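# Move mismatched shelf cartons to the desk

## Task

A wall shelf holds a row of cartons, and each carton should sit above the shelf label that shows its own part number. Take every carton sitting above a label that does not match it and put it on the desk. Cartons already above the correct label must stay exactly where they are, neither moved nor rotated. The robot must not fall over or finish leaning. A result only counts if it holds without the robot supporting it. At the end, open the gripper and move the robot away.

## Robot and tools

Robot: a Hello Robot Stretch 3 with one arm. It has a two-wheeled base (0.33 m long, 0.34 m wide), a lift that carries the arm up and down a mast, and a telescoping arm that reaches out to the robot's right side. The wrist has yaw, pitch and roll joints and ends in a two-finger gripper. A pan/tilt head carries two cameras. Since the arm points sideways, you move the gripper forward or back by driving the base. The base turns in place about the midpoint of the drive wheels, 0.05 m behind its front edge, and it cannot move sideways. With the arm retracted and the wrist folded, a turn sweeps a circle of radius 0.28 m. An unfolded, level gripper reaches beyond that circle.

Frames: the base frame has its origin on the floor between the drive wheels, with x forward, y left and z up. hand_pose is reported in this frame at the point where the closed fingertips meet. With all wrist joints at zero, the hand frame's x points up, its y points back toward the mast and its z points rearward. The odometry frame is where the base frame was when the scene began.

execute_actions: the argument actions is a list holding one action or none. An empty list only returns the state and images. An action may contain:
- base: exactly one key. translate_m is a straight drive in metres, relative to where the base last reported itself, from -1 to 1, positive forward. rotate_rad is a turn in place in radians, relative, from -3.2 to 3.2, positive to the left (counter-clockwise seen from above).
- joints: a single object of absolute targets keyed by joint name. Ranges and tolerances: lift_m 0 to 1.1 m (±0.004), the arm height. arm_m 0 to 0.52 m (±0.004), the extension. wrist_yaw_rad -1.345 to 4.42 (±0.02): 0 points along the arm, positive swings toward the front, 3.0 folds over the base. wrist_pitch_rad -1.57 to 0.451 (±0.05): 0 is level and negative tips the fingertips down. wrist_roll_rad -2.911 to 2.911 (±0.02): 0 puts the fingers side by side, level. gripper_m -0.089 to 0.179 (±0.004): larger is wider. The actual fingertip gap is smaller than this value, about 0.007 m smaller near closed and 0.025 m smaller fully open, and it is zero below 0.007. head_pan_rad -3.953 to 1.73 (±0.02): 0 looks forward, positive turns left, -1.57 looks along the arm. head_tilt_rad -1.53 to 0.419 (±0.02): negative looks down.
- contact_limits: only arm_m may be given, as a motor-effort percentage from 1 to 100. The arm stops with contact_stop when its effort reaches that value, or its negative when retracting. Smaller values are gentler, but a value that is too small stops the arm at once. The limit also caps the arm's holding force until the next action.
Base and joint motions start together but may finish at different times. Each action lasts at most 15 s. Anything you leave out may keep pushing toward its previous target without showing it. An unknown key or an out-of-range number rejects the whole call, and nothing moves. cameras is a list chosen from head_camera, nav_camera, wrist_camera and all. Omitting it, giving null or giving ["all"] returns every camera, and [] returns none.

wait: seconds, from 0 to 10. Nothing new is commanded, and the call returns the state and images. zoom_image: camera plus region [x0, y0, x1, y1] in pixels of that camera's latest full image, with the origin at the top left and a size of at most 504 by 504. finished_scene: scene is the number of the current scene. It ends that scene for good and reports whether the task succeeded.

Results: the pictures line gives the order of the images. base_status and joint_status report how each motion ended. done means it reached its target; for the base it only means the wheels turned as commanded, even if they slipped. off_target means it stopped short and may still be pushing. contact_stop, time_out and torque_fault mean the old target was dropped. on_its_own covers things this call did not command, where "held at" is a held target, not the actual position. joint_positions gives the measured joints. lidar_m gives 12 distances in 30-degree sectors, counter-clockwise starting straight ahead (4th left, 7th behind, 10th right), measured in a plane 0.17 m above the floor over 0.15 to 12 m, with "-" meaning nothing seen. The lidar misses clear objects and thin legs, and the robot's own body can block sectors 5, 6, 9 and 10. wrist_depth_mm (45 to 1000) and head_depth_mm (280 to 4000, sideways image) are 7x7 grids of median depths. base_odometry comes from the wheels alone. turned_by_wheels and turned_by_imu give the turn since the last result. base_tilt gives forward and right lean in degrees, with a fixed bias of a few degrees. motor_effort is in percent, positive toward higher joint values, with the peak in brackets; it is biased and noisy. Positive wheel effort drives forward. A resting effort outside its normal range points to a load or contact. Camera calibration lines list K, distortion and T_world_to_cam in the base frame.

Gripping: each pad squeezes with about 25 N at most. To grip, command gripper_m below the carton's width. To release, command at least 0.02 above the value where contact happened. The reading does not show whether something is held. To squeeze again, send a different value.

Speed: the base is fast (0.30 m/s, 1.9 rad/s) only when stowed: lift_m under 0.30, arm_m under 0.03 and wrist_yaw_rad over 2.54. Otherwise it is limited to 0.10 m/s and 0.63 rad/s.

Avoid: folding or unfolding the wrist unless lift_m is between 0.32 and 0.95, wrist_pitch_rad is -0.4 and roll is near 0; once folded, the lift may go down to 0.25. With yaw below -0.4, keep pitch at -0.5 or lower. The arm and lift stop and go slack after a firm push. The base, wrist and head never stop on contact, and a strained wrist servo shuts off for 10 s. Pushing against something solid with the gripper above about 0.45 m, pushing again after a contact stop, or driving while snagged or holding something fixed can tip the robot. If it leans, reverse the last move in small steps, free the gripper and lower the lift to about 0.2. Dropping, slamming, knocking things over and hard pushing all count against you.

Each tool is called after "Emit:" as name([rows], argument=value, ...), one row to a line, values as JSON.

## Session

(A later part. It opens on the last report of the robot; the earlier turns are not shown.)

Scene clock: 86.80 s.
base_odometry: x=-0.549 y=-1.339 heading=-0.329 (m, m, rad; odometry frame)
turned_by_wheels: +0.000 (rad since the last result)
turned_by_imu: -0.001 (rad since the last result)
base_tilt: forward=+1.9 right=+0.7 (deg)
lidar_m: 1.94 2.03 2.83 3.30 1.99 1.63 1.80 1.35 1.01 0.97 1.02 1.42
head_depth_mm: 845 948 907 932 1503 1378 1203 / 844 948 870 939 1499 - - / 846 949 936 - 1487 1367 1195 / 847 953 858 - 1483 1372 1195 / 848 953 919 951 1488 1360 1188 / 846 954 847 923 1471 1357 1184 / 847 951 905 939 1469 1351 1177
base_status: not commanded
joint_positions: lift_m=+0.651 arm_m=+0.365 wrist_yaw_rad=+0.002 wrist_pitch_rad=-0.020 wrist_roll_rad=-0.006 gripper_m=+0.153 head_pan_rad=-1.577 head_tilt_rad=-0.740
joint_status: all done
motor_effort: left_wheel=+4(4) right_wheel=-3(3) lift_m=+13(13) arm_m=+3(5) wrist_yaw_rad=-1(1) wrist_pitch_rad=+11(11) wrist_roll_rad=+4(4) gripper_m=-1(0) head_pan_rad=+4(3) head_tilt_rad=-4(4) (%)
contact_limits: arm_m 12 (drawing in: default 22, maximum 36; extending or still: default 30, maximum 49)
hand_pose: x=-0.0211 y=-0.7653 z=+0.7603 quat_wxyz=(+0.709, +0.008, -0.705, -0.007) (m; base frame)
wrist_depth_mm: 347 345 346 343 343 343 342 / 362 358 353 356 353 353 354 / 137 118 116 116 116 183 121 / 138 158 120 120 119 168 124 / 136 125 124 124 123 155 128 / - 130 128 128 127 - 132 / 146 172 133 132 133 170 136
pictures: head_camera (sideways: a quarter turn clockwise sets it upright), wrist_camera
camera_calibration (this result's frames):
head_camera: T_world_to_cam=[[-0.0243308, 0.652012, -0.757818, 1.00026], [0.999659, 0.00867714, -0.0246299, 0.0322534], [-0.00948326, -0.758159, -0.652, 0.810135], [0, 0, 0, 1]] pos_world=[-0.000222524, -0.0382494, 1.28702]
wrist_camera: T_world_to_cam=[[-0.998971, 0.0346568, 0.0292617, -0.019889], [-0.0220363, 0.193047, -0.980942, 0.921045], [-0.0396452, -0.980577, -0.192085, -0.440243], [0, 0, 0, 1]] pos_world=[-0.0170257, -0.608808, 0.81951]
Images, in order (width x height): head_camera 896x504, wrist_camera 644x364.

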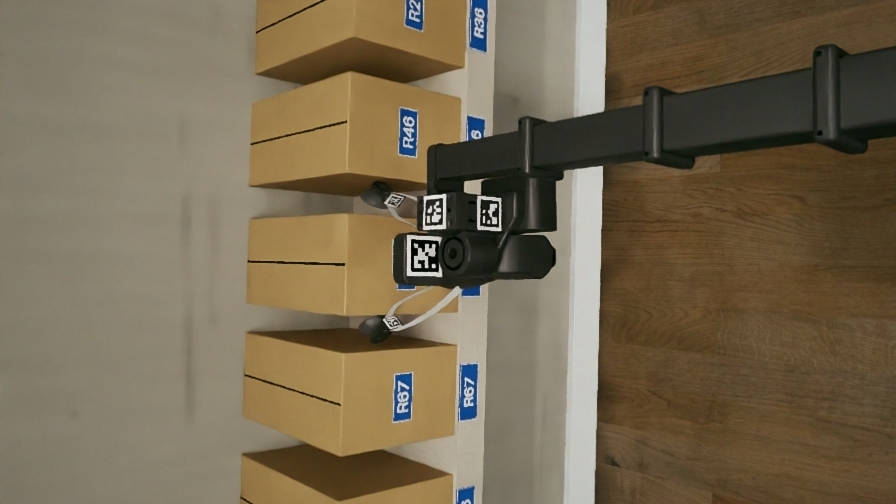

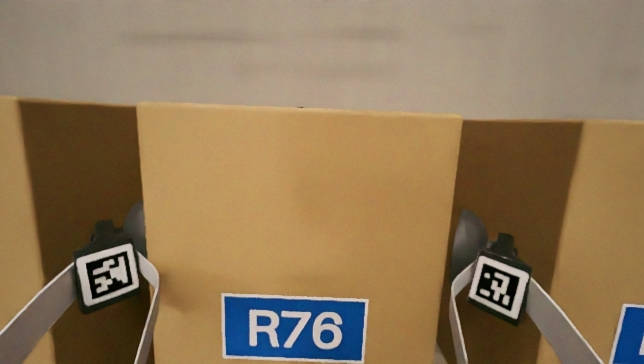

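Emit:
execute_actions([
  {"joints":{"gripper_m":0.06}},
], cameras=["head_camera","wrist_camera"])

Emit:
execute_actions([
  {"joints":{"lift_m":0.665}},
], cameras=["head_camera","wrist_camera"])

Scene clock: 91.43 s.
base_odometry: x=-0.549 y=-1.339 heading=-0.329 (m, m, rad; odometry frame)
turned_by_wheels: +0.000 (rad since the last result)
turned_by_imu: -0.001 (rad since the last result)
base_tilt: forward=+1.9 right=+0.9 (deg)
lidar_m: 1.94 2.03 2.82 3.30 1.99 1.63 1.80 1.35 1.01 0.98 1.02 1.42
head_depth_mm: 845 952 909 931 1500 1377 1205 / 849 950 872 938 1494 - - / 847 951 934 887 1497 1364 1200 / 844 955 859 - 1495 1370 1190 / 851 955 942 949 1481 1360 1192 / 848 954 847 927 1473 1357 1186 / 845 951 910 940 1471 1351 1176
base_status: not commanded
joint_positions: lift_m=+0.651 arm_m=+0.365 wrist_yaw_rad=+0.001 wrist_pitch_rad=-0.020 wrist_roll_rad=-0.006 gripper_m=+0.110 head_pan_rad=-1.577 head_tilt_rad=-0.740
joint_status: gripper_m off_target (ended at +0.110, target +0.060)
motor_effort: left_wheel=+3(4) right_wheel=-3(3) lift_m=+13(12) arm_m=+4(3) wrist_yaw_rad=-1(1) wrist_pitch_rad=+11(10) wrist_roll_rad=+4(4) gripper_m=-100(100) head_pan_rad=+3(3) head_tilt_rad=-4(4) (%)
hand_pose: x=-0.0211 y=-0.7653 z=+0.7603 quat_wxyz=(+0.709, +0.008, -0.705, -0.007) (m; base frame)
wrist_depth_mm: 345 346 342 346 342 341 343 / 355 357 356 356 352 355 349 / 138 165 118 120 121 170 121 / 139 168 123 123 124 169 124 / 140 128 127 128 128 156 128 / 136 133 131 132 132 141 132 / 146 184 136 136 137 175 136
pictures: head_camera (sideways: a quarter turn clockwise sets it upright), wrist_camera
camera_calibration (this result's frames):
head_camera: T_world_to_cam=[[-0.024331, 0.652012, -0.757818, 1.00026], [0.999659, 0.00867738, -0.0246299, 0.0322534], [-0.00948308, -0.758159, -0.652, 0.810135], [0, 0, 0, 1]] pos_world=[-0.000222515, -0.0382494, 1.28702]
wrist_camera: T_world_to_cam=[[-0.998962, 0.0349038, 0.029263, -0.019764], [-0.0219899, 0.193052, -0.980942, 0.921049], [-0.0398879, -0.980567, -0.192085, -0.440244], [0, 0, 0, 1]] pos_world=[-0.0170501, -0.60881, 0.81951]
Images, in order (width x height): head_camera 896x504, wrist_camera 644x364.

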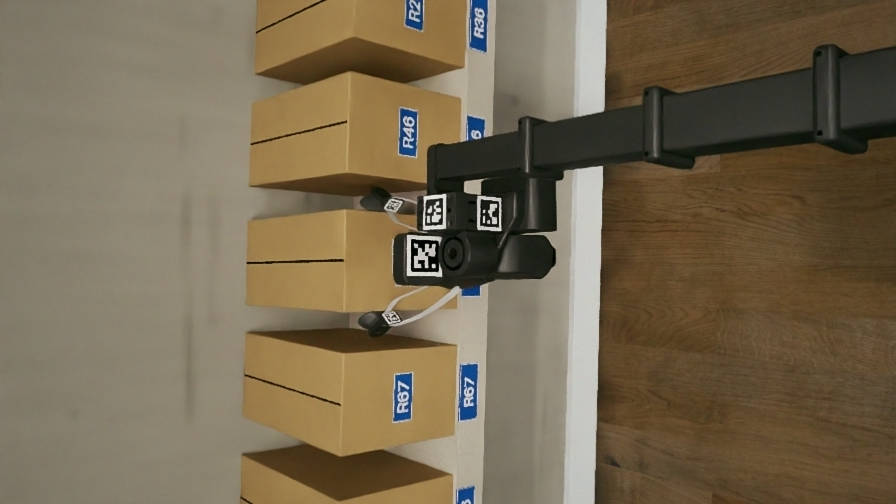

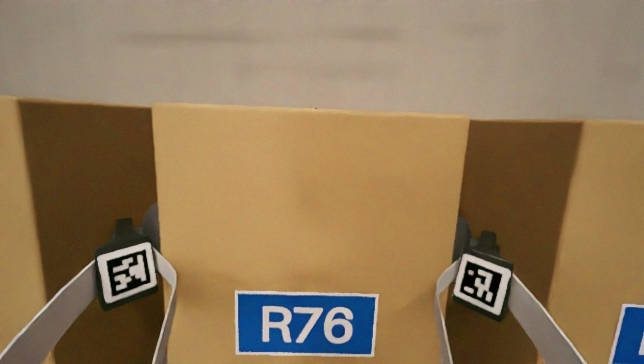

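Scene clock: 92.27 s.
base_odometry: x=-0.549 y=-1.339 heading=-0.329 (m, m, rad; odometry frame)
turned_by_wheels: +0.000 (rad since the last result)
turned_by_imu: +0.000 (rad since the last result)
base_tilt: forward=+2.1 right=+0.8 (deg)
lidar_m: 1.94 2.03 2.84 3.30 1.98 1.63 1.80 1.36 1.01 0.98 1.02 1.42
head_depth_mm: 847 951 911 935 1512 1375 1218 / 843 950 871 938 1495 - - / 843 950 930 885 1498 1359 1199 / 847 950 848 - 1485 1373 1194 / 851 955 935 953 1488 1367 1196 / 848 955 851 926 1475 1359 1186 / 850 952 905 941 1468 1343 1186
base_status: not commanded
joint_positions: lift_m=+0.664 arm_m=+0.365 wrist_yaw_rad=+0.001 wrist_pitch_rad=-0.044 wrist_roll_rad=-0.005 gripper_m=+0.095 head_pan_rad=-1.577 head_tilt_rad=-0.740
joint_status: all done
on_its_own: gripper_m moved -0.016 toward your old target +0.060
motor_effort: left_wheel=+4(4) right_wheel=-3(3) lift_m=+47(46) arm_m=+4(3) wrist_yaw_rad=-1(2) wrist_pitch_rad=+24(24) wrist_roll_rad=+3(4) gripper_m=-100(100) head_pan_rad=+4(4) head_tilt_rad=-4(4) (%)
hand_pose: x=-0.0212 y=-0.7646 z=+0.7676 quat_wxyz=(+0.709, +0.016, -0.705, -0.015) (m; base frame)
wrist_depth_mm: 346 340 340 340 339 338 339 / 358 358 353 354 349 352 349 / 140 166 118 120 120 198 244 / 139 167 122 123 124 168 124 / 139 128 127 127 128 156 129 / 137 161 131 132 132 141 133 / 146 184 135 136 137 176 138
pictures: head_camera (sideways: a quarter turn clockwise sets it upright), wrist_camera
camera_calibration (this result's frames):
head_camera: T_world_to_cam=[[-0.0243309, 0.652012, -0.757818, 1.00026], [0.999659, 0.00867726, -0.0246299, 0.0322534], [-0.00948317, -0.758159, -0.652, 0.810135], [0, 0, 0, 1]] pos_world=[-0.00022252, -0.0382494, 1.28702]
wrist_camera: T_world_to_cam=[[-0.99899, 0.0343693, 0.0289476, -0.0202041], [-0.020844, 0.216273, -0.97611, 0.942183], [-0.0398088, -0.975728, -0.215338, -0.416531], [0, 0, 0, 1]] pos_world=[-0.0171265, -0.609495, 0.830564]
Images, in order (width x height): head_camera 896x504, wrist_camera 644x364.

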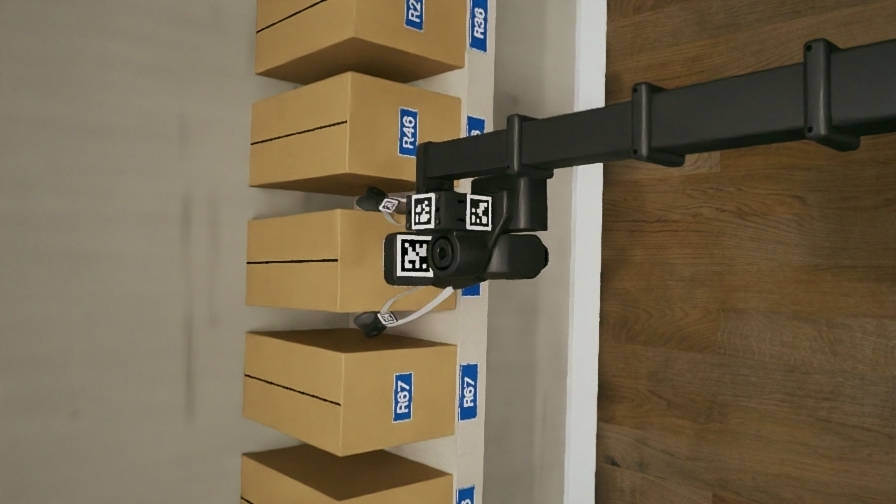

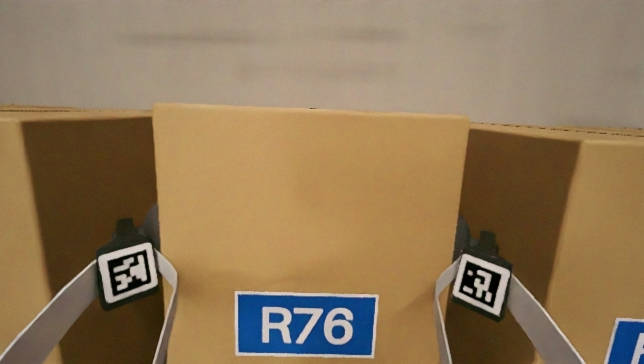

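Emit:
execute_actions([
  {"joints":{"lift_m":0.685,"wrist_pitch_rad":0.03}},
], cameras=["head_camera"])

Emit:
execute_actions([
  {"joints":{"arm_m":0.2}},
], cameras=["head_camera","wrist_camera"])

Scene clock: 96.13 s.
base_odometry: x=-0.549 y=-1.339 heading=-0.329 (m, m, rad; odometry frame)
turned_by_wheels: +0.000 (rad since the last result)
turned_by_imu: -0.001 (rad since the last result)
base_tilt: forward=+1.9 right=+0.8 (deg)
lidar_m: 1.94 2.03 2.83 3.31 1.99 1.63 1.81 1.36 1.01 0.98 1.02 1.42
head_depth_mm: 846 948 911 927 1506 1390 1200 / 848 952 872 938 1472 - - / 847 950 935 - 1503 1375 1187 / 845 955 848 - 1503 1361 1189 / 848 954 931 959 1489 1355 1192 / 849 952 848 924 1486 1360 1187 / 848 954 907 946 1470 1345 1182
base_status: not commanded
joint_positions: lift_m=+0.684 arm_m=+0.364 wrist_yaw_rad=+0.001 wrist_pitch_rad=-0.060 wrist_roll_rad=-0.001 gripper_m=+0.071 head_pan_rad=-1.577 head_tilt_rad=-0.740
joint_status: wrist_pitch_rad off_target (ended at -0.060, target +0.030); the others done
on_its_own: wrist_pitch_rad is at rest, and its effort (+49) is outside its rest range (-20 to +32); gripper_m moved -0.024 toward your old target +0.060
motor_effort: left_wheel=+5(5) right_wheel=-5(5) lift_m=+49(50) arm_m=+10(10) wrist_yaw_rad=-1(1) wrist_pitch_rad=+49(49) wrist_roll_rad=+0(4) gripper_m=-100(100) head_pan_rad=+3(3) head_tilt_rad=-4(4) (%)
hand_pose: x=-0.0212 y=-0.7634 z=+0.7834 quat_wxyz=(+0.707, +0.022, -0.706, -0.021) (m; base frame)
wrist_depth_mm: 347 341 344 336 340 341 336 / 356 356 356 353 354 351 348 / 235 190 120 121 122 357 360 / 137 166 124 124 125 170 127 / 139 143 127 127 128 157 129 / 136 160 130 130 131 146 135 / 145 173 133 134 135 177 141
pictures: head_camera (sideways: a quarter turn clockwise sets it upright)
camera_calibration (this result's frames):
head_camera: T_world_to_cam=[[-0.0243308, 0.652012, -0.757818, 1.00026], [0.999659, 0.00867714, -0.0246299, 0.0322534], [-0.00948326, -0.758159, -0.652, 0.810135], [0, 0, 0, 1]] pos_world=[-0.000222524, -0.0382494, 1.28702]
Images, in order (width x height): head_camera 896x504.

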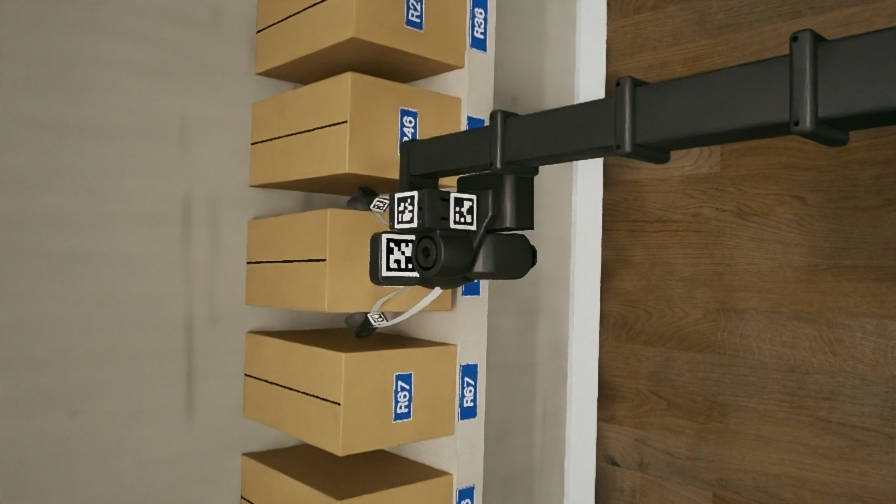

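Scene clock: 98.60 s.
base_odometry: x=-0.549 y=-1.339 heading=-0.329 (m, m, rad; odometry frame)
turned_by_wheels: +0.000 (rad since the last result)
turned_by_imu: -0.001 (rad since the last result)
base_tilt: forward=+2.0 right=+0.8 (deg)
lidar_m: 1.94 2.04 2.82 3.31 1.99 1.63 1.80 1.36 1.01 0.97 1.02 1.42
head_depth_mm: 848 953 910 931 1506 1390 1225 / 846 949 869 936 1421 - - / 848 947 915 916 - 1321 1193 / 846 957 813 694 - 1343 1192 / 849 953 950 872 1479 1366 1190 / 846 954 849 921 1471 1352 1183 / 848 955 907 941 1475 1349 1183
base_status: not commanded
joint_positions: lift_m=+0.684 arm_m=+0.200 wrist_yaw_rad=+0.001 wrist_pitch_rad=-0.004 wrist_roll_rad=-0.001 gripper_m=+0.082 head_pan_rad=-1.577 head_tilt_rad=-0.740
joint_status: all done
on_its_own: gripper_m is held at +0.082, not at your +0.060, by its stall guard, which is still easing; wrist_pitch_rad moved +0.056 to your old target +0.030
motor_effort: left_wheel=+3(5) right_wheel=-3(5) lift_m=+46(48) arm_m=-3(10) wrist_yaw_rad=+0(1) wrist_pitch_rad=+18(50) wrist_roll_rad=+0(1) gripper_m=-24(100) head_pan_rad=+3(3) head_tilt_rad=-4(4) (%)
hand_pose: x=-0.0212 y=-0.6015 z=+0.7978 quat_wxyz=(+0.708, +0.002, -0.707, -0.001) (m; base frame)
wrist_depth_mm: 501 497 502 497 497 493 498 / 518 516 512 515 519 513 515 / 526 451 123 124 125 521 530 / 309 286 125 126 127 291 305 / 315 211 128 129 130 297 294 / 321 312 130 132 132 308 302 / 316 309 133 134 136 315 308
pictures: head_camera (sideways: a quarter turn clockwise sets it upright), wrist_camera
camera_calibration (this result's frames):
head_camera: T_world_to_cam=[[-0.0243434, 0.652035, -0.757798, 1.00023], [0.999659, 0.00869734, -0.0246294, 0.0322528], [-0.0094684, -0.758139, -0.652025, 0.810166], [0, 0, 0, 1]] pos_world=[-0.000221778, -0.0382491, 1.28702]
wrist_camera: T_world_to_cam=[[-0.999084, 0.035736, 0.0235243, -0.0215951], [-0.0168275, 0.177303, -0.984012, 0.919338], [-0.0393355, -0.983507, -0.176539, -0.28648], [0, 0, 0, 1]] pos_world=[-0.017374, -0.443984, 0.854573]
Images, in order (width x height): head_camera 896x504, wrist_camera 644x364.

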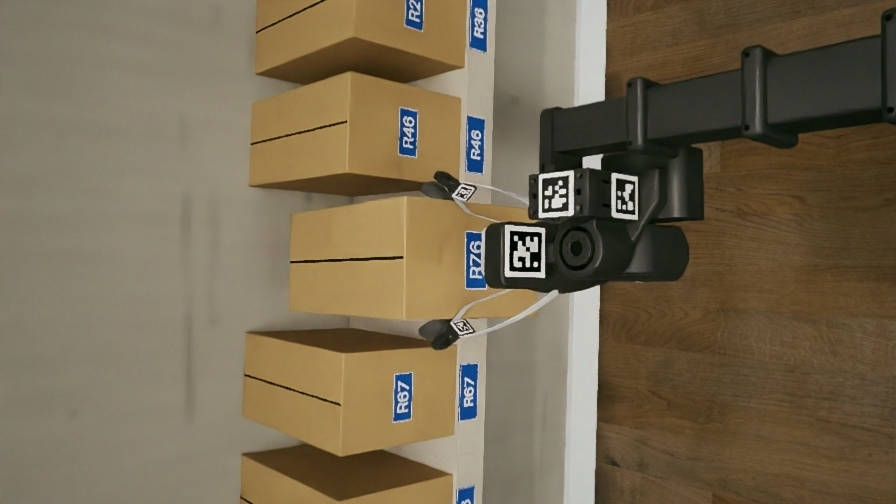

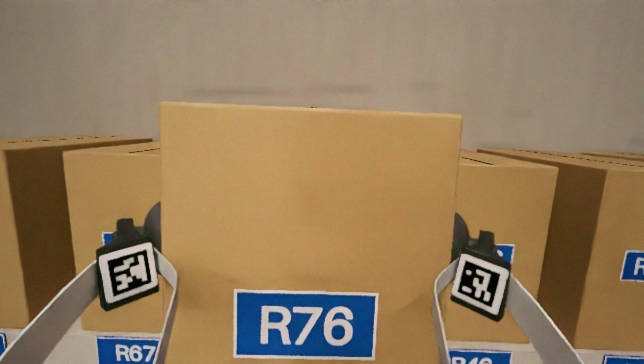

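Emit:
execute_actions([
  {"joints":{"arm_m":0.25,"gripper_m":0.07,"lift_m":0.675}},
], cameras=["head_camera","wrist_camera"])

Scene clock: 116.10 s.
base_odometry: x=-0.549 y=-1.339 heading=-0.329 (m, m, rad; odometry frame)
turned_by_wheels: +0.000 (rad since the last result)
turned_by_imu: -0.001 (rad since the last result)
base_tilt: forward=+1.9 right=+0.9 (deg)
lidar_m: 1.94 2.03 2.83 3.31 1.99 1.62 1.80 1.36 1.01 0.97 1.02 1.42
head_depth_mm: 842 951 911 931 1509 1381 1221 / 847 953 873 933 1462 - - / 844 951 906 906 - 1370 1198 / 847 953 823 756 - 1370 1194 / 848 952 918 876 1487 1362 1188 / 849 948 850 922 1484 1353 1185 / 850 959 904 943 1475 1354 1180
base_status: not commanded
joint_positions: lift_m=+0.676 arm_m=+0.250 wrist_yaw_rad=+0.001 wrist_pitch_rad=-0.003 wrist_roll_rad=-0.001 gripper_m=+0.080 head_pan_rad=-1.577 head_tilt_rad=-0.740
joint_status: gripper_m off_target (ended at +0.080, target +0.070); the others done
motor_effort: left_wheel=+3(3) right_wheel=-2(3) lift_m=+13(42) arm_m=+4(4) wrist_yaw_rad=-1(1) wrist_pitch_rad=+18(18) wrist_roll_rad=+1(1) gripper_m=-100(100) head_pan_rad=+4(4) head_tilt_rad=-5(3) (%)
hand_pose: x=-0.0212 y=-0.6508 z=+0.7894 quat_wxyz=(+0.708, +0.002, -0.707, -0.001) (m; base frame)
wrist_depth_mm: 459 459 456 454 450 453 451 / 470 465 459 466 466 461 466 / 467 320 123 124 126 471 474 / 239 237 126 127 128 241 253 / 247 186 128 129 130 245 255 / 256 254 131 131 132 253 256 / 264 260 133 134 135 264 269
pictures: head_camera (sideways: a quarter turn clockwise sets it upright), wrist_camera
camera_calibration (this result's frames):
head_camera: T_world_to_cam=[[-0.0243434, 0.652035, -0.757798, 1.00023], [0.999659, 0.00869746, -0.0246294, 0.0322528], [-0.00946831, -0.758139, -0.652025, 0.810166], [0, 0, 0, 1]] pos_world=[-0.000221773, -0.0382491, 1.28702]
wrist_camera: T_world_to_cam=[[-0.999084, 0.0357448, 0.0235101, -0.0196173], [-0.0168272, 0.176923, -0.984081, 0.919639], [-0.0393352, -0.983575, -0.176159, -0.33684], [0, 0, 0, 1]] pos_world=[-0.017374, -0.493311, 0.846123]
Images, in order (width x height): head_camera 896x504, wrist_camera 644x364.

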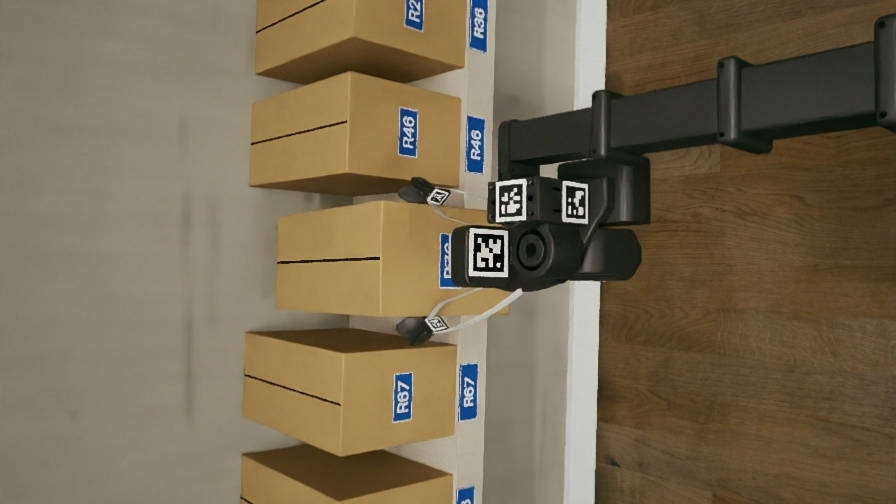

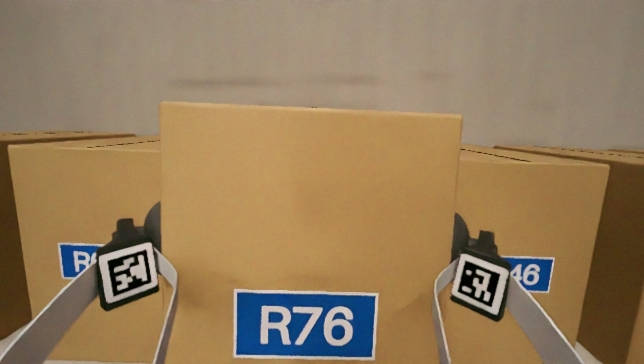

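Emit:
execute_actions([
  {"joints":{"arm_m":0.262,"lift_m":0.652,"wrist_pitch_rad":0.0}},
], cameras=[])

Emit:
execute_actions([
  {"joints":{"gripper_m":0.16}},
], cameras=["head_camera"])

Emit:
execute_actions([
  {"joints":{"arm_m":0.1}},
], cameras=["head_camera","wrist_camera"])

Scene clock: 127.77 s.
base_odometry: x=-0.549 y=-1.339 heading=-0.329 (m, m, rad; odometry frame)
turned_by_wheels: +0.000 (rad since the last result)
turned_by_imu: -0.002 (rad since the last result)
base_tilt: forward=+2.0 right=+0.8 (deg)
lidar_m: 1.94 2.03 2.83 3.32 1.99 1.63 1.80 1.36 1.01 0.98 1.02 1.42
head_depth_mm: 845 954 910 932 1494 1380 1203 / 846 951 871 935 1462 - - / 847 954 931 930 - 1346 1195 / 848 954 859 772 - 1373 1196 / 850 956 942 904 1480 1371 1193 / 847 955 848 921 1479 1360 1184 / 845 954 907 938 1468 1354 1178
base_status: not commanded
joint_positions: lift_m=+0.653 arm_m=+0.262 wrist_yaw_rad=+0.001 wrist_pitch_rad=-0.021 wrist_roll_rad=-0.001 gripper_m=+0.094 head_pan_rad=-1.577 head_tilt_rad=-0.740
joint_status: all done
on_its_own: gripper_m is held at +0.093, not at your +0.070, by its stall guard, which is not easing now
motor_effort: left_wheel=+3(3) right_wheel=-3(3) lift_m=+12(11) arm_m=+4(4) wrist_yaw_rad=-1(1) wrist_pitch_rad=+11(17) wrist_roll_rad=+0(1) gripper_m=-61(62) head_pan_rad=+4(3) head_tilt_rad=-5(4) (%)
hand_pose: x=-0.0212 y=-0.6623 z=+0.7619 quat_wxyz=(+0.708, +0.008, -0.707, -0.007) (m; base frame)
wrist_depth_mm: 438 440 439 439 436 437 436 / 457 455 457 448 451 453 449 / 219 218 119 120 122 224 223 / 226 223 123 124 125 227 229 / 235 128 127 128 129 234 236 / 241 245 131 132 133 242 247 / 248 246 135 136 137 249 254
pictures: none
No camera images: the call's "cameras" was empty. Leave "cameras" out to get every camera's image.

Scene clock: 128.93 s.
base_odometry: x=-0.549 y=-1.339 heading=-0.329 (m, m, rad; odometry frame)
turned_by_wheels: +0.000 (rad since the last result)
turned_by_imu: +0.000 (rad since the last result)
base_tilt: forward=+2.0 right=+0.8 (deg)
lidar_m: 1.94 2.03 2.83 3.29 1.99 1.63 1.80 1.35 1.00 0.98 1.02 1.42
head_depth_mm: 845 949 908 935 1514 1380 1206 / 844 952 869 936 1470 - - / 847 952 931 934 - 1342 1198 / 849 952 861 767 - 1365 1190 / 847 950 940 911 1477 1353 1180 / 847 952 846 923 1487 1358 1184 / 848 954 908 943 1467 1360 1179
base_status: not commanded
joint_positions: lift_m=+0.653 arm_m=+0.262 wrist_yaw_rad=+0.001 wrist_pitch_rad=-0.021 wrist_roll_rad=-0.001 gripper_m=+0.146 head_pan_rad=-1.577 head_tilt_rad=-0.740
joint_status: gripper_m off_target (ended at +0.146, target +0.160)
motor_effort: left_wheel=+3(3) right_wheel=-3(3) lift_m=+12(12) arm_m=+4(4) wrist_yaw_rad=-1(1) wrist_pitch_rad=+11(12) wrist_roll_rad=+1(1) gripper_m=+99(100) head_pan_rad=+4(3) head_tilt_rad=-4(4) (%)
hand_pose: x=-0.0212 y=-0.6623 z=+0.7619 quat_wxyz=(+0.708, +0.008, -0.707, -0.007) (m; base frame)
wrist_depth_mm: 443 448 438 439 438 442 438 / 461 457 453 457 451 451 449 / 219 219 118 119 120 224 223 / 227 224 122 123 123 228 227 / 235 126 126 127 127 234 236 / 242 185 130 131 132 - 245 / 249 246 135 136 137 250 255
pictures: head_camera (sideways: a quarter turn clockwise sets it upright)
camera_calibration (this result's frames):
head_camera: T_world_to_cam=[[-0.0243434, 0.652035, -0.757798, 1.00023], [0.999659, 0.00869735, -0.0246294, 0.0322528], [-0.0094684, -0.758139, -0.652025, 0.810166], [0, 0, 0, 1]] pos_world=[-0.000221778, -0.0382491, 1.28702]
Images, in order (width x height): head_camera 896x504.

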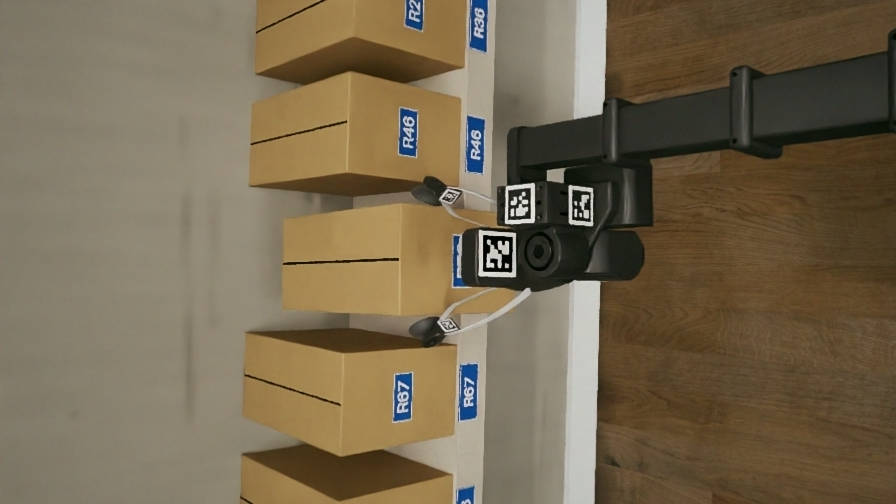

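Scene clock: 131.37 s.
base_odometry: x=-0.549 y=-1.339 heading=-0.329 (m, m, rad; odometry frame)
turned_by_wheels: +0.000 (rad since the last result)
turned_by_imu: +0.000 (rad since the last result)
base_tilt: forward=+1.9 right=+0.8 (deg)
lidar_m: 1.94 2.03 2.83 3.29 1.99 1.63 1.80 1.36 1.01 0.98 1.02 1.42
head_depth_mm: 843 947 909 933 1503 1379 1204 / 846 952 874 938 1495 1434 - / 843 948 930 941 1489 1425 - / 848 950 861 788 1466 - 1151 / 845 948 944 921 1490 1360 1185 / 846 955 848 922 1478 1353 1181 / 850 955 908 941 1478 1352 1179
base_status: not commanded
joint_positions: lift_m=+0.653 arm_m=+0.100 wrist_yaw_rad=+0.001 wrist_pitch_rad=-0.020 wrist_roll_rad=-0.001 gripper_m=+0.160 head_pan_rad=-1.577 head_tilt_rad=-0.741
joint_status: all done
on_its_own: gripper_m moved +0.014 to your old target +0.160
motor_effort: left_wheel=+3(3) right_wheel=-3(2) lift_m=+13(13) arm_m=-3(2) wrist_yaw_rad=+0(0) wrist_pitch_rad=+11(11) wrist_roll_rad=+1(1) gripper_m=+1(100) head_pan_rad=+3(4) head_tilt_rad=-3(5) (%)
hand_pose: x=-0.0212 y=-0.5010 z=+0.7621 quat_wxyz=(+0.708, +0.008, -0.707, -0.007) (m; base frame)
wrist_depth_mm: 592 590 593 580 583 578 577 / 609 616 605 601 597 594 612 / 379 404 388 279 383 410 376 / 392 392 390 288 388 388 384 / 403 404 407 295 408 403 403 / 415 698 408 305 411 - 407 / 735 713 719 723 707 718 705
pictures: head_camera (sideways: a quarter turn clockwise sets it upright), wrist_camera
camera_calibration (this result's frames):
head_camera: T_world_to_cam=[[-0.024351, 0.652042, -0.757792, 1.00022], [0.999659, 0.00870936, -0.0246292, 0.0322526], [-0.00945941, -0.758133, -0.652031, 0.810175], [0, 0, 0, 1]] pos_world=[-0.000221326, -0.038249, 1.28702]
wrist_camera: T_world_to_cam=[[-0.999083, 0.0353645, 0.024128, -0.0249978], [-0.0168381, 0.19357, -0.980942, 0.872216], [-0.039361, -0.980449, -0.192797, -0.180063], [0, 0, 0, 1]] pos_world=[-0.0173759, -0.344493, 0.821481]
Images, in order (width x height): head_camera 896x504, wrist_camera 644x364.

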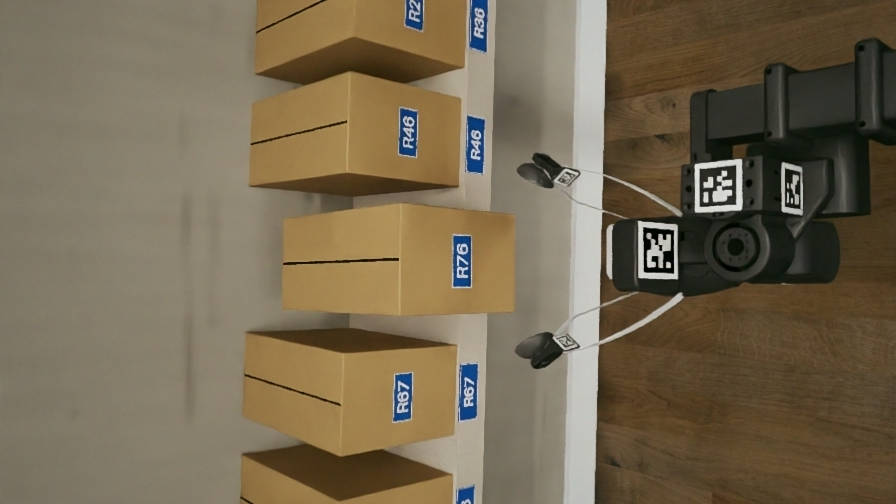

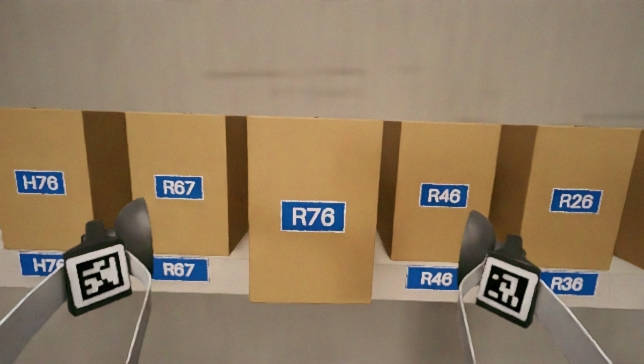

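Emit:
execute_actions([
  {"joints":{"lift_m":1.05,"wrist_pitch_rad":-1.45}},
], cameras=[])

Emit:
execute_actions([
  {"joints":{"arm_m":0.5}},
], cameras=["head_camera","wrist_camera"])

Scene clock: 139.30 s.
base_odometry: x=-0.549 y=-1.339 heading=-0.329 (m, m, rad; odometry frame)
turned_by_wheels: +0.000 (rad since the last result)
turned_by_imu: -0.001 (rad since the last result)
base_tilt: forward=+2.0 right=+0.7 (deg)
lidar_m: 1.94 2.03 2.83 3.31 1.99 1.63 1.80 1.36 1.01 0.98 1.02 1.42
head_depth_mm: - - - 927 1498 1381 1207 / - - - 936 1490 1351 1199 / - - - - 1538 1380 1202 / - 940 - - 1522 1375 1196 / 844 954 951 939 1479 1352 1190 / 842 955 849 926 1471 1330 1184 / 849 959 906 939 1474 1350 1182
base_status: not commanded
joint_positions: lift_m=+1.049 arm_m=+0.100 wrist_yaw_rad=+0.001 wrist_pitch_rad=-1.447 wrist_roll_rad=-0.001 gripper_m=+0.160 head_pan_rad=-1.577 head_tilt_rad=-0.741
joint_status: all done
motor_effort: left_wheel=+3(4) right_wheel=-3(3) lift_m=+45(47) arm_m=-3(4) wrist_yaw_rad=-1(1) wrist_pitch_rad=-2(11) wrist_roll_rad=+1(0) gripper_m=+1(1) head_pan_rad=+3(4) head_tilt_rad=-4(5) (%)
hand_pose: x=-0.0216 y=-0.2529 z=+0.9307 quat_wxyz=(+0.530, +0.469, -0.529, -0.468) (m; base frame)
wrist_depth_mm: - - - - - - - / - - - - - - - / - - - - - - - / - - - - - - - / - - - - - - - / - - - - - - - / - - - - - - -
pictures: none
No camera images: the call's "cameras" was empty. Leave "cameras" out to get every camera's image.

Scene clock: 143.43 s.
base_odometry: x=-0.549 y=-1.339 heading=-0.329 (m, m, rad; odometry frame)
turned_by_wheels: +0.000 (rad since the last result)
turned_by_imu: -0.001 (rad since the last result)
base_tilt: forward=+2.0 right=+0.9 (deg)
lidar_m: 1.94 2.03 2.83 3.31 1.99 1.63 1.80 1.35 1.01 0.98 1.02 1.42
head_depth_mm: 859 948 909 934 1501 1381 1205 / 853 949 873 939 1502 1373 1201 / 861 953 903 932 1490 1375 1197 / - 991 859 786 1482 1368 1190 / 849 953 905 922 1487 1367 1185 / 848 952 848 927 1487 1356 1185 / 848 956 906 941 1471 1346 1181
base_status: not commanded
joint_positions: lift_m=+1.049 arm_m=+0.500 wrist_yaw_rad=+0.001 wrist_pitch_rad=-1.448 wrist_roll_rad=-0.001 gripper_m=+0.160 head_pan_rad=-1.577 head_tilt_rad=-0.741
joint_status: all done
motor_effort: left_wheel=+3(3) right_wheel=-3(3) lift_m=+45(45) arm_m=+4(5) wrist_yaw_rad=-1(1) wrist_pitch_rad=-2(2) wrist_roll_rad=+1(1) gripper_m=+1(0) head_pan_rad=+4(4) head_tilt_rad=-3(5) (%)
hand_pose: x=-0.0216 y=-0.6522 z=+0.9307 quat_wxyz=(+0.530, +0.469, -0.529, -0.468) (m; base frame)
wrist_depth_mm: 253 256 274 261 289 266 270 / 257 258 279 263 280 269 273 / - 431 318 266 350 270 290 / - - - 266 - - - / - - - 270 - - - / - - - - - - - / - - - - - - -
pictures: head_camera (sideways: a quarter turn clockwise sets it upright), wrist_camera
camera_calibration (this result's frames):
head_camera: T_world_to_cam=[[-0.0243505, 0.652155, -0.757694, 1.0001], [0.999659, 0.00871329, -0.024627, 0.0322497], [-0.00945863, -0.758035, -0.652145, 0.810322], [0, 0, 0, 1]] pos_world=[-0.000221303, -0.0382468, 1.28701]
wrist_camera: T_world_to_cam=[[-0.999022, -0.018799, 0.0400322, -0.0742496], [-0.0167341, 0.998543, 0.051305, 0.631069], [-0.0409383, 0.0505849, -0.99788, 1.12587], [0, 0, 0, 1]] pos_world=[-0.0175254, -0.688497, 1.09408]
Images, in order (width x height): head_camera 896x504, wrist_camera 644x364.

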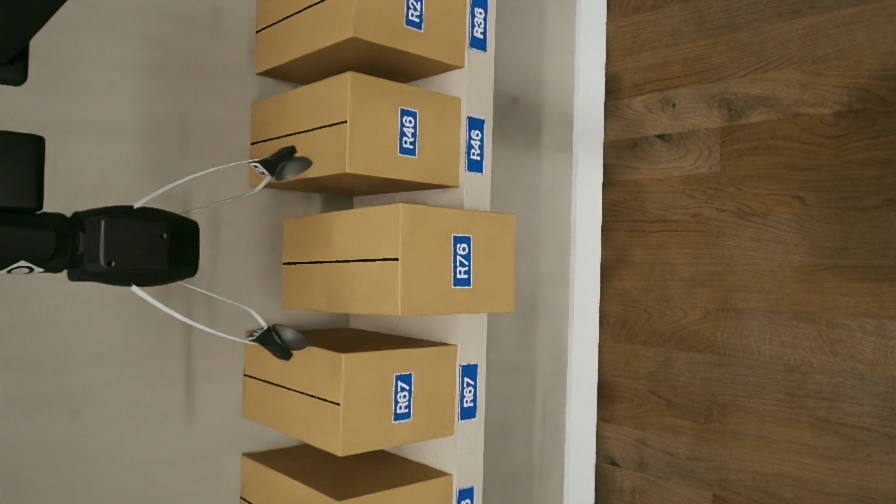

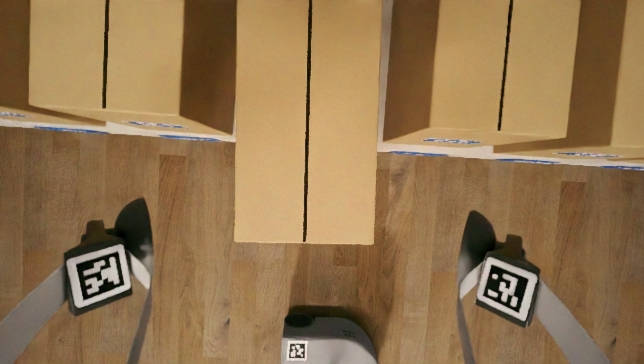

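Emit:
execute_actions([
  {"base":{"translate_m":0.007},"joints":{"arm_m":0.52,"wrist_pitch_rad":-1.25,"lift_m":1.0,"gripper_m":0.153}},
], cameras=["head_camera","wrist_camera"])

Scene clock: 149.40 s.
base_odometry: x=-0.543 y=-1.341 heading=-0.329 (m, m, rad; odometry frame)
turned_by_wheels: +0.000 (rad since the last result)
turned_by_imu: -0.001 (rad since the last result)
base_tilt: forward=+2.0 right=+0.9 (deg)
lidar_m: 1.94 2.03 2.82 3.30 1.99 1.64 1.81 1.35 1.01 0.98 1.02 1.42
head_depth_mm: - 966 908 945 1491 1381 1206 / 858 950 869 935 1498 1375 1203 / 889 954 948 934 1494 1372 1203 / - - 861 785 1494 1364 1193 / 849 952 914 936 1482 1351 1197 / 849 954 848 926 1474 1353 1184 / 847 954 918 937 1464 1357 1175
base_status: done
joint_positions: lift_m=+1.001 arm_m=+0.517 wrist_yaw_rad=+0.001 wrist_pitch_rad=-1.256 wrist_roll_rad=-0.001 gripper_m=+0.153 head_pan_rad=-1.577 head_tilt_rad=-0.741
joint_status: all done
joint sent to its limit — the command would take arm_m past its upper limit, so that joint was sent only as far as its limit.
motor_effort: left_wheel=+3(9) right_wheel=-2(4) lift_m=+12(42) arm_m=+3(4) wrist_yaw_rad=-1(1) wrist_pitch_rad=+3(2) wrist_roll_rad=+1(1) gripper_m=+0(100) head_pan_rad=+3(4) head_tilt_rad=-5(4) (%)
hand_pose: x=-0.0216 y=-0.7187 z=+0.8883 quat_wxyz=(+0.573, +0.416, -0.571, -0.415) (m; base frame)
wrist_depth_mm: 240 243 305 380 354 255 259 / 236 237 253 244 277 250 253 / 229 232 261 238 271 244 247 / 225 226 268 232 263 237 243 / - 400 228 227 323 234 258 / 979 - 222 221 - - - / 962 965 216 216 - - -
pictures: head_camera (sideways: a quarter turn clockwise sets it upright), wrist_camera
camera_calibration (this result's frames):
head_camera: T_world_to_cam=[[-0.0243507, 0.652155, -0.757694, 1.0001], [0.999659, 0.00871365, -0.024627, 0.0322497], [-0.00945836, -0.758035, -0.652145, 0.810323], [0, 0, 0, 1]] pos_world=[-0.000221289, -0.0382468, 1.28701]
wrist_camera: T_world_to_cam=[[-0.999026, -0.0110038, 0.0427232, -0.0705439], [-0.0168809, 0.990044, -0.139741, 0.863259], [-0.0407602, -0.140326, -0.989266, 0.942112], [0, 0, 0, 1]] pos_world=[-0.017502, -0.723238, 1.05565]
Images, in order (width x height): head_camera 896x504, wrist_camera 644x364.

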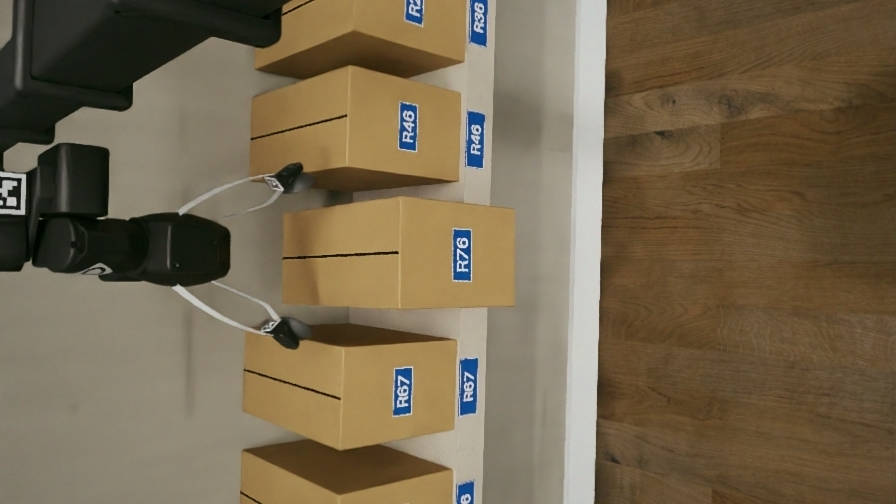

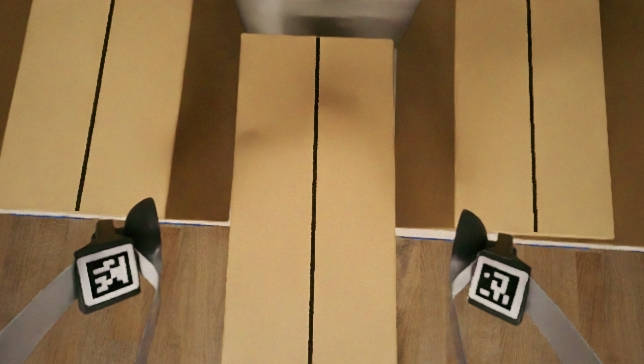

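Emit:
execute_actions([
  {"joints":{"lift_m":0.94}},
], cameras=["head_camera","wrist_camera"])

Scene clock: 154.47 s.
base_odometry: x=-0.543 y=-1.341 heading=-0.329 (m, m, rad; odometry frame)
turned_by_wheels: +0.000 (rad since the last result)
turned_by_imu: -0.001 (rad since the last result)
base_tilt: forward=+2.1 right=+0.7 (deg)
lidar_m: 1.94 2.02 2.82 3.30 1.99 1.63 1.81 1.36 1.01 0.97 1.02 1.42
head_depth_mm: 848 - - 956 1500 1380 1201 / 818 - 846 938 1509 1368 1203 / 808 973 934 930 1489 1377 1192 / 821 - 831 789 1489 1358 1187 / 847 953 918 938 1485 1366 1188 / 846 951 849 923 1475 1358 1189 / 847 955 912 935 1470 1347 1182
base_status: not commanded
joint_positions: lift_m=+0.941 arm_m=+0.517 wrist_yaw_rad=+0.001 wrist_pitch_rad=-1.256 wrist_roll_rad=-0.001 gripper_m=+0.153 head_pan_rad=-1.577 head_tilt_rad=-0.741
joint_status: all done
motor_effort: left_wheel=+3(2) right_wheel=-2(2) lift_m=+12(11) arm_m=+3(3) wrist_yaw_rad=+0(1) wrist_pitch_rad=+2(3) wrist_roll_rad=+0(1) gripper_m=+0(1) head_pan_rad=+2(4) head_tilt_rad=-4(4) (%)
hand_pose: x=-0.0216 y=-0.7187 z=+0.8284 quat_wxyz=(+0.573, +0.416, -0.571, -0.415) (m; base frame)
wrist_depth_mm: 177 180 183 184 189 191 190 / 174 180 178 179 183 186 186 / 171 184 175 175 179 182 182 / 167 187 170 172 174 177 178 / 935 341 166 168 170 185 175 / 917 939 163 164 166 - 975 / 916 925 160 161 162 937 982
pictures: head_camera (sideways: a quarter turn clockwise sets it upright), wrist_camera
camera_calibration (this result's frames):
head_camera: T_world_to_cam=[[-0.0243505, 0.652155, -0.757694, 1.0001], [0.999659, 0.00871329, -0.024627, 0.0322497], [-0.00945863, -0.758035, -0.652145, 0.810323], [0, 0, 0, 1]] pos_world=[-0.000221303, -0.0382468, 1.28701]
wrist_camera: T_world_to_cam=[[-0.999026, -0.0109911, 0.0427264, -0.0679756], [-0.0168815, 0.99, -0.140051, 0.855181], [-0.0407599, -0.140636, -0.989222, 0.882504], [0, 0, 0, 1]] pos_world=[-0.0175019, -0.723265, 0.995666]
Images, in order (width x height): head_camera 896x504, wrist_camera 644x364.

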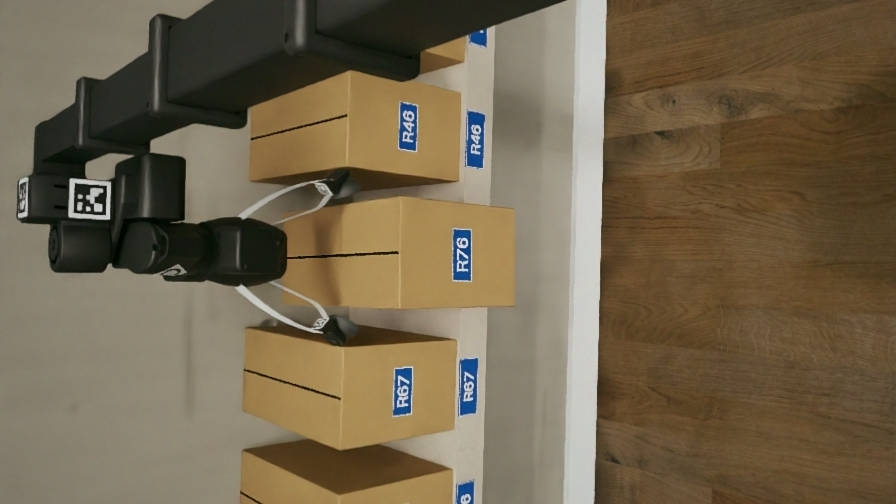

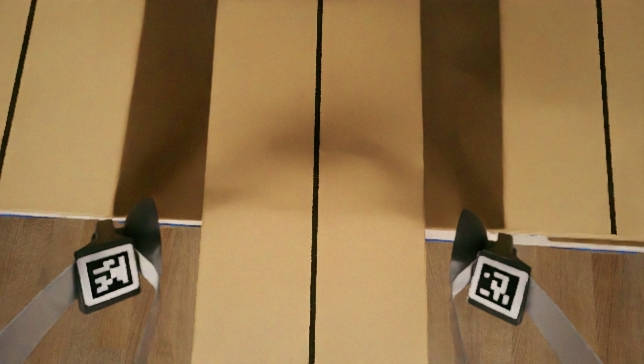

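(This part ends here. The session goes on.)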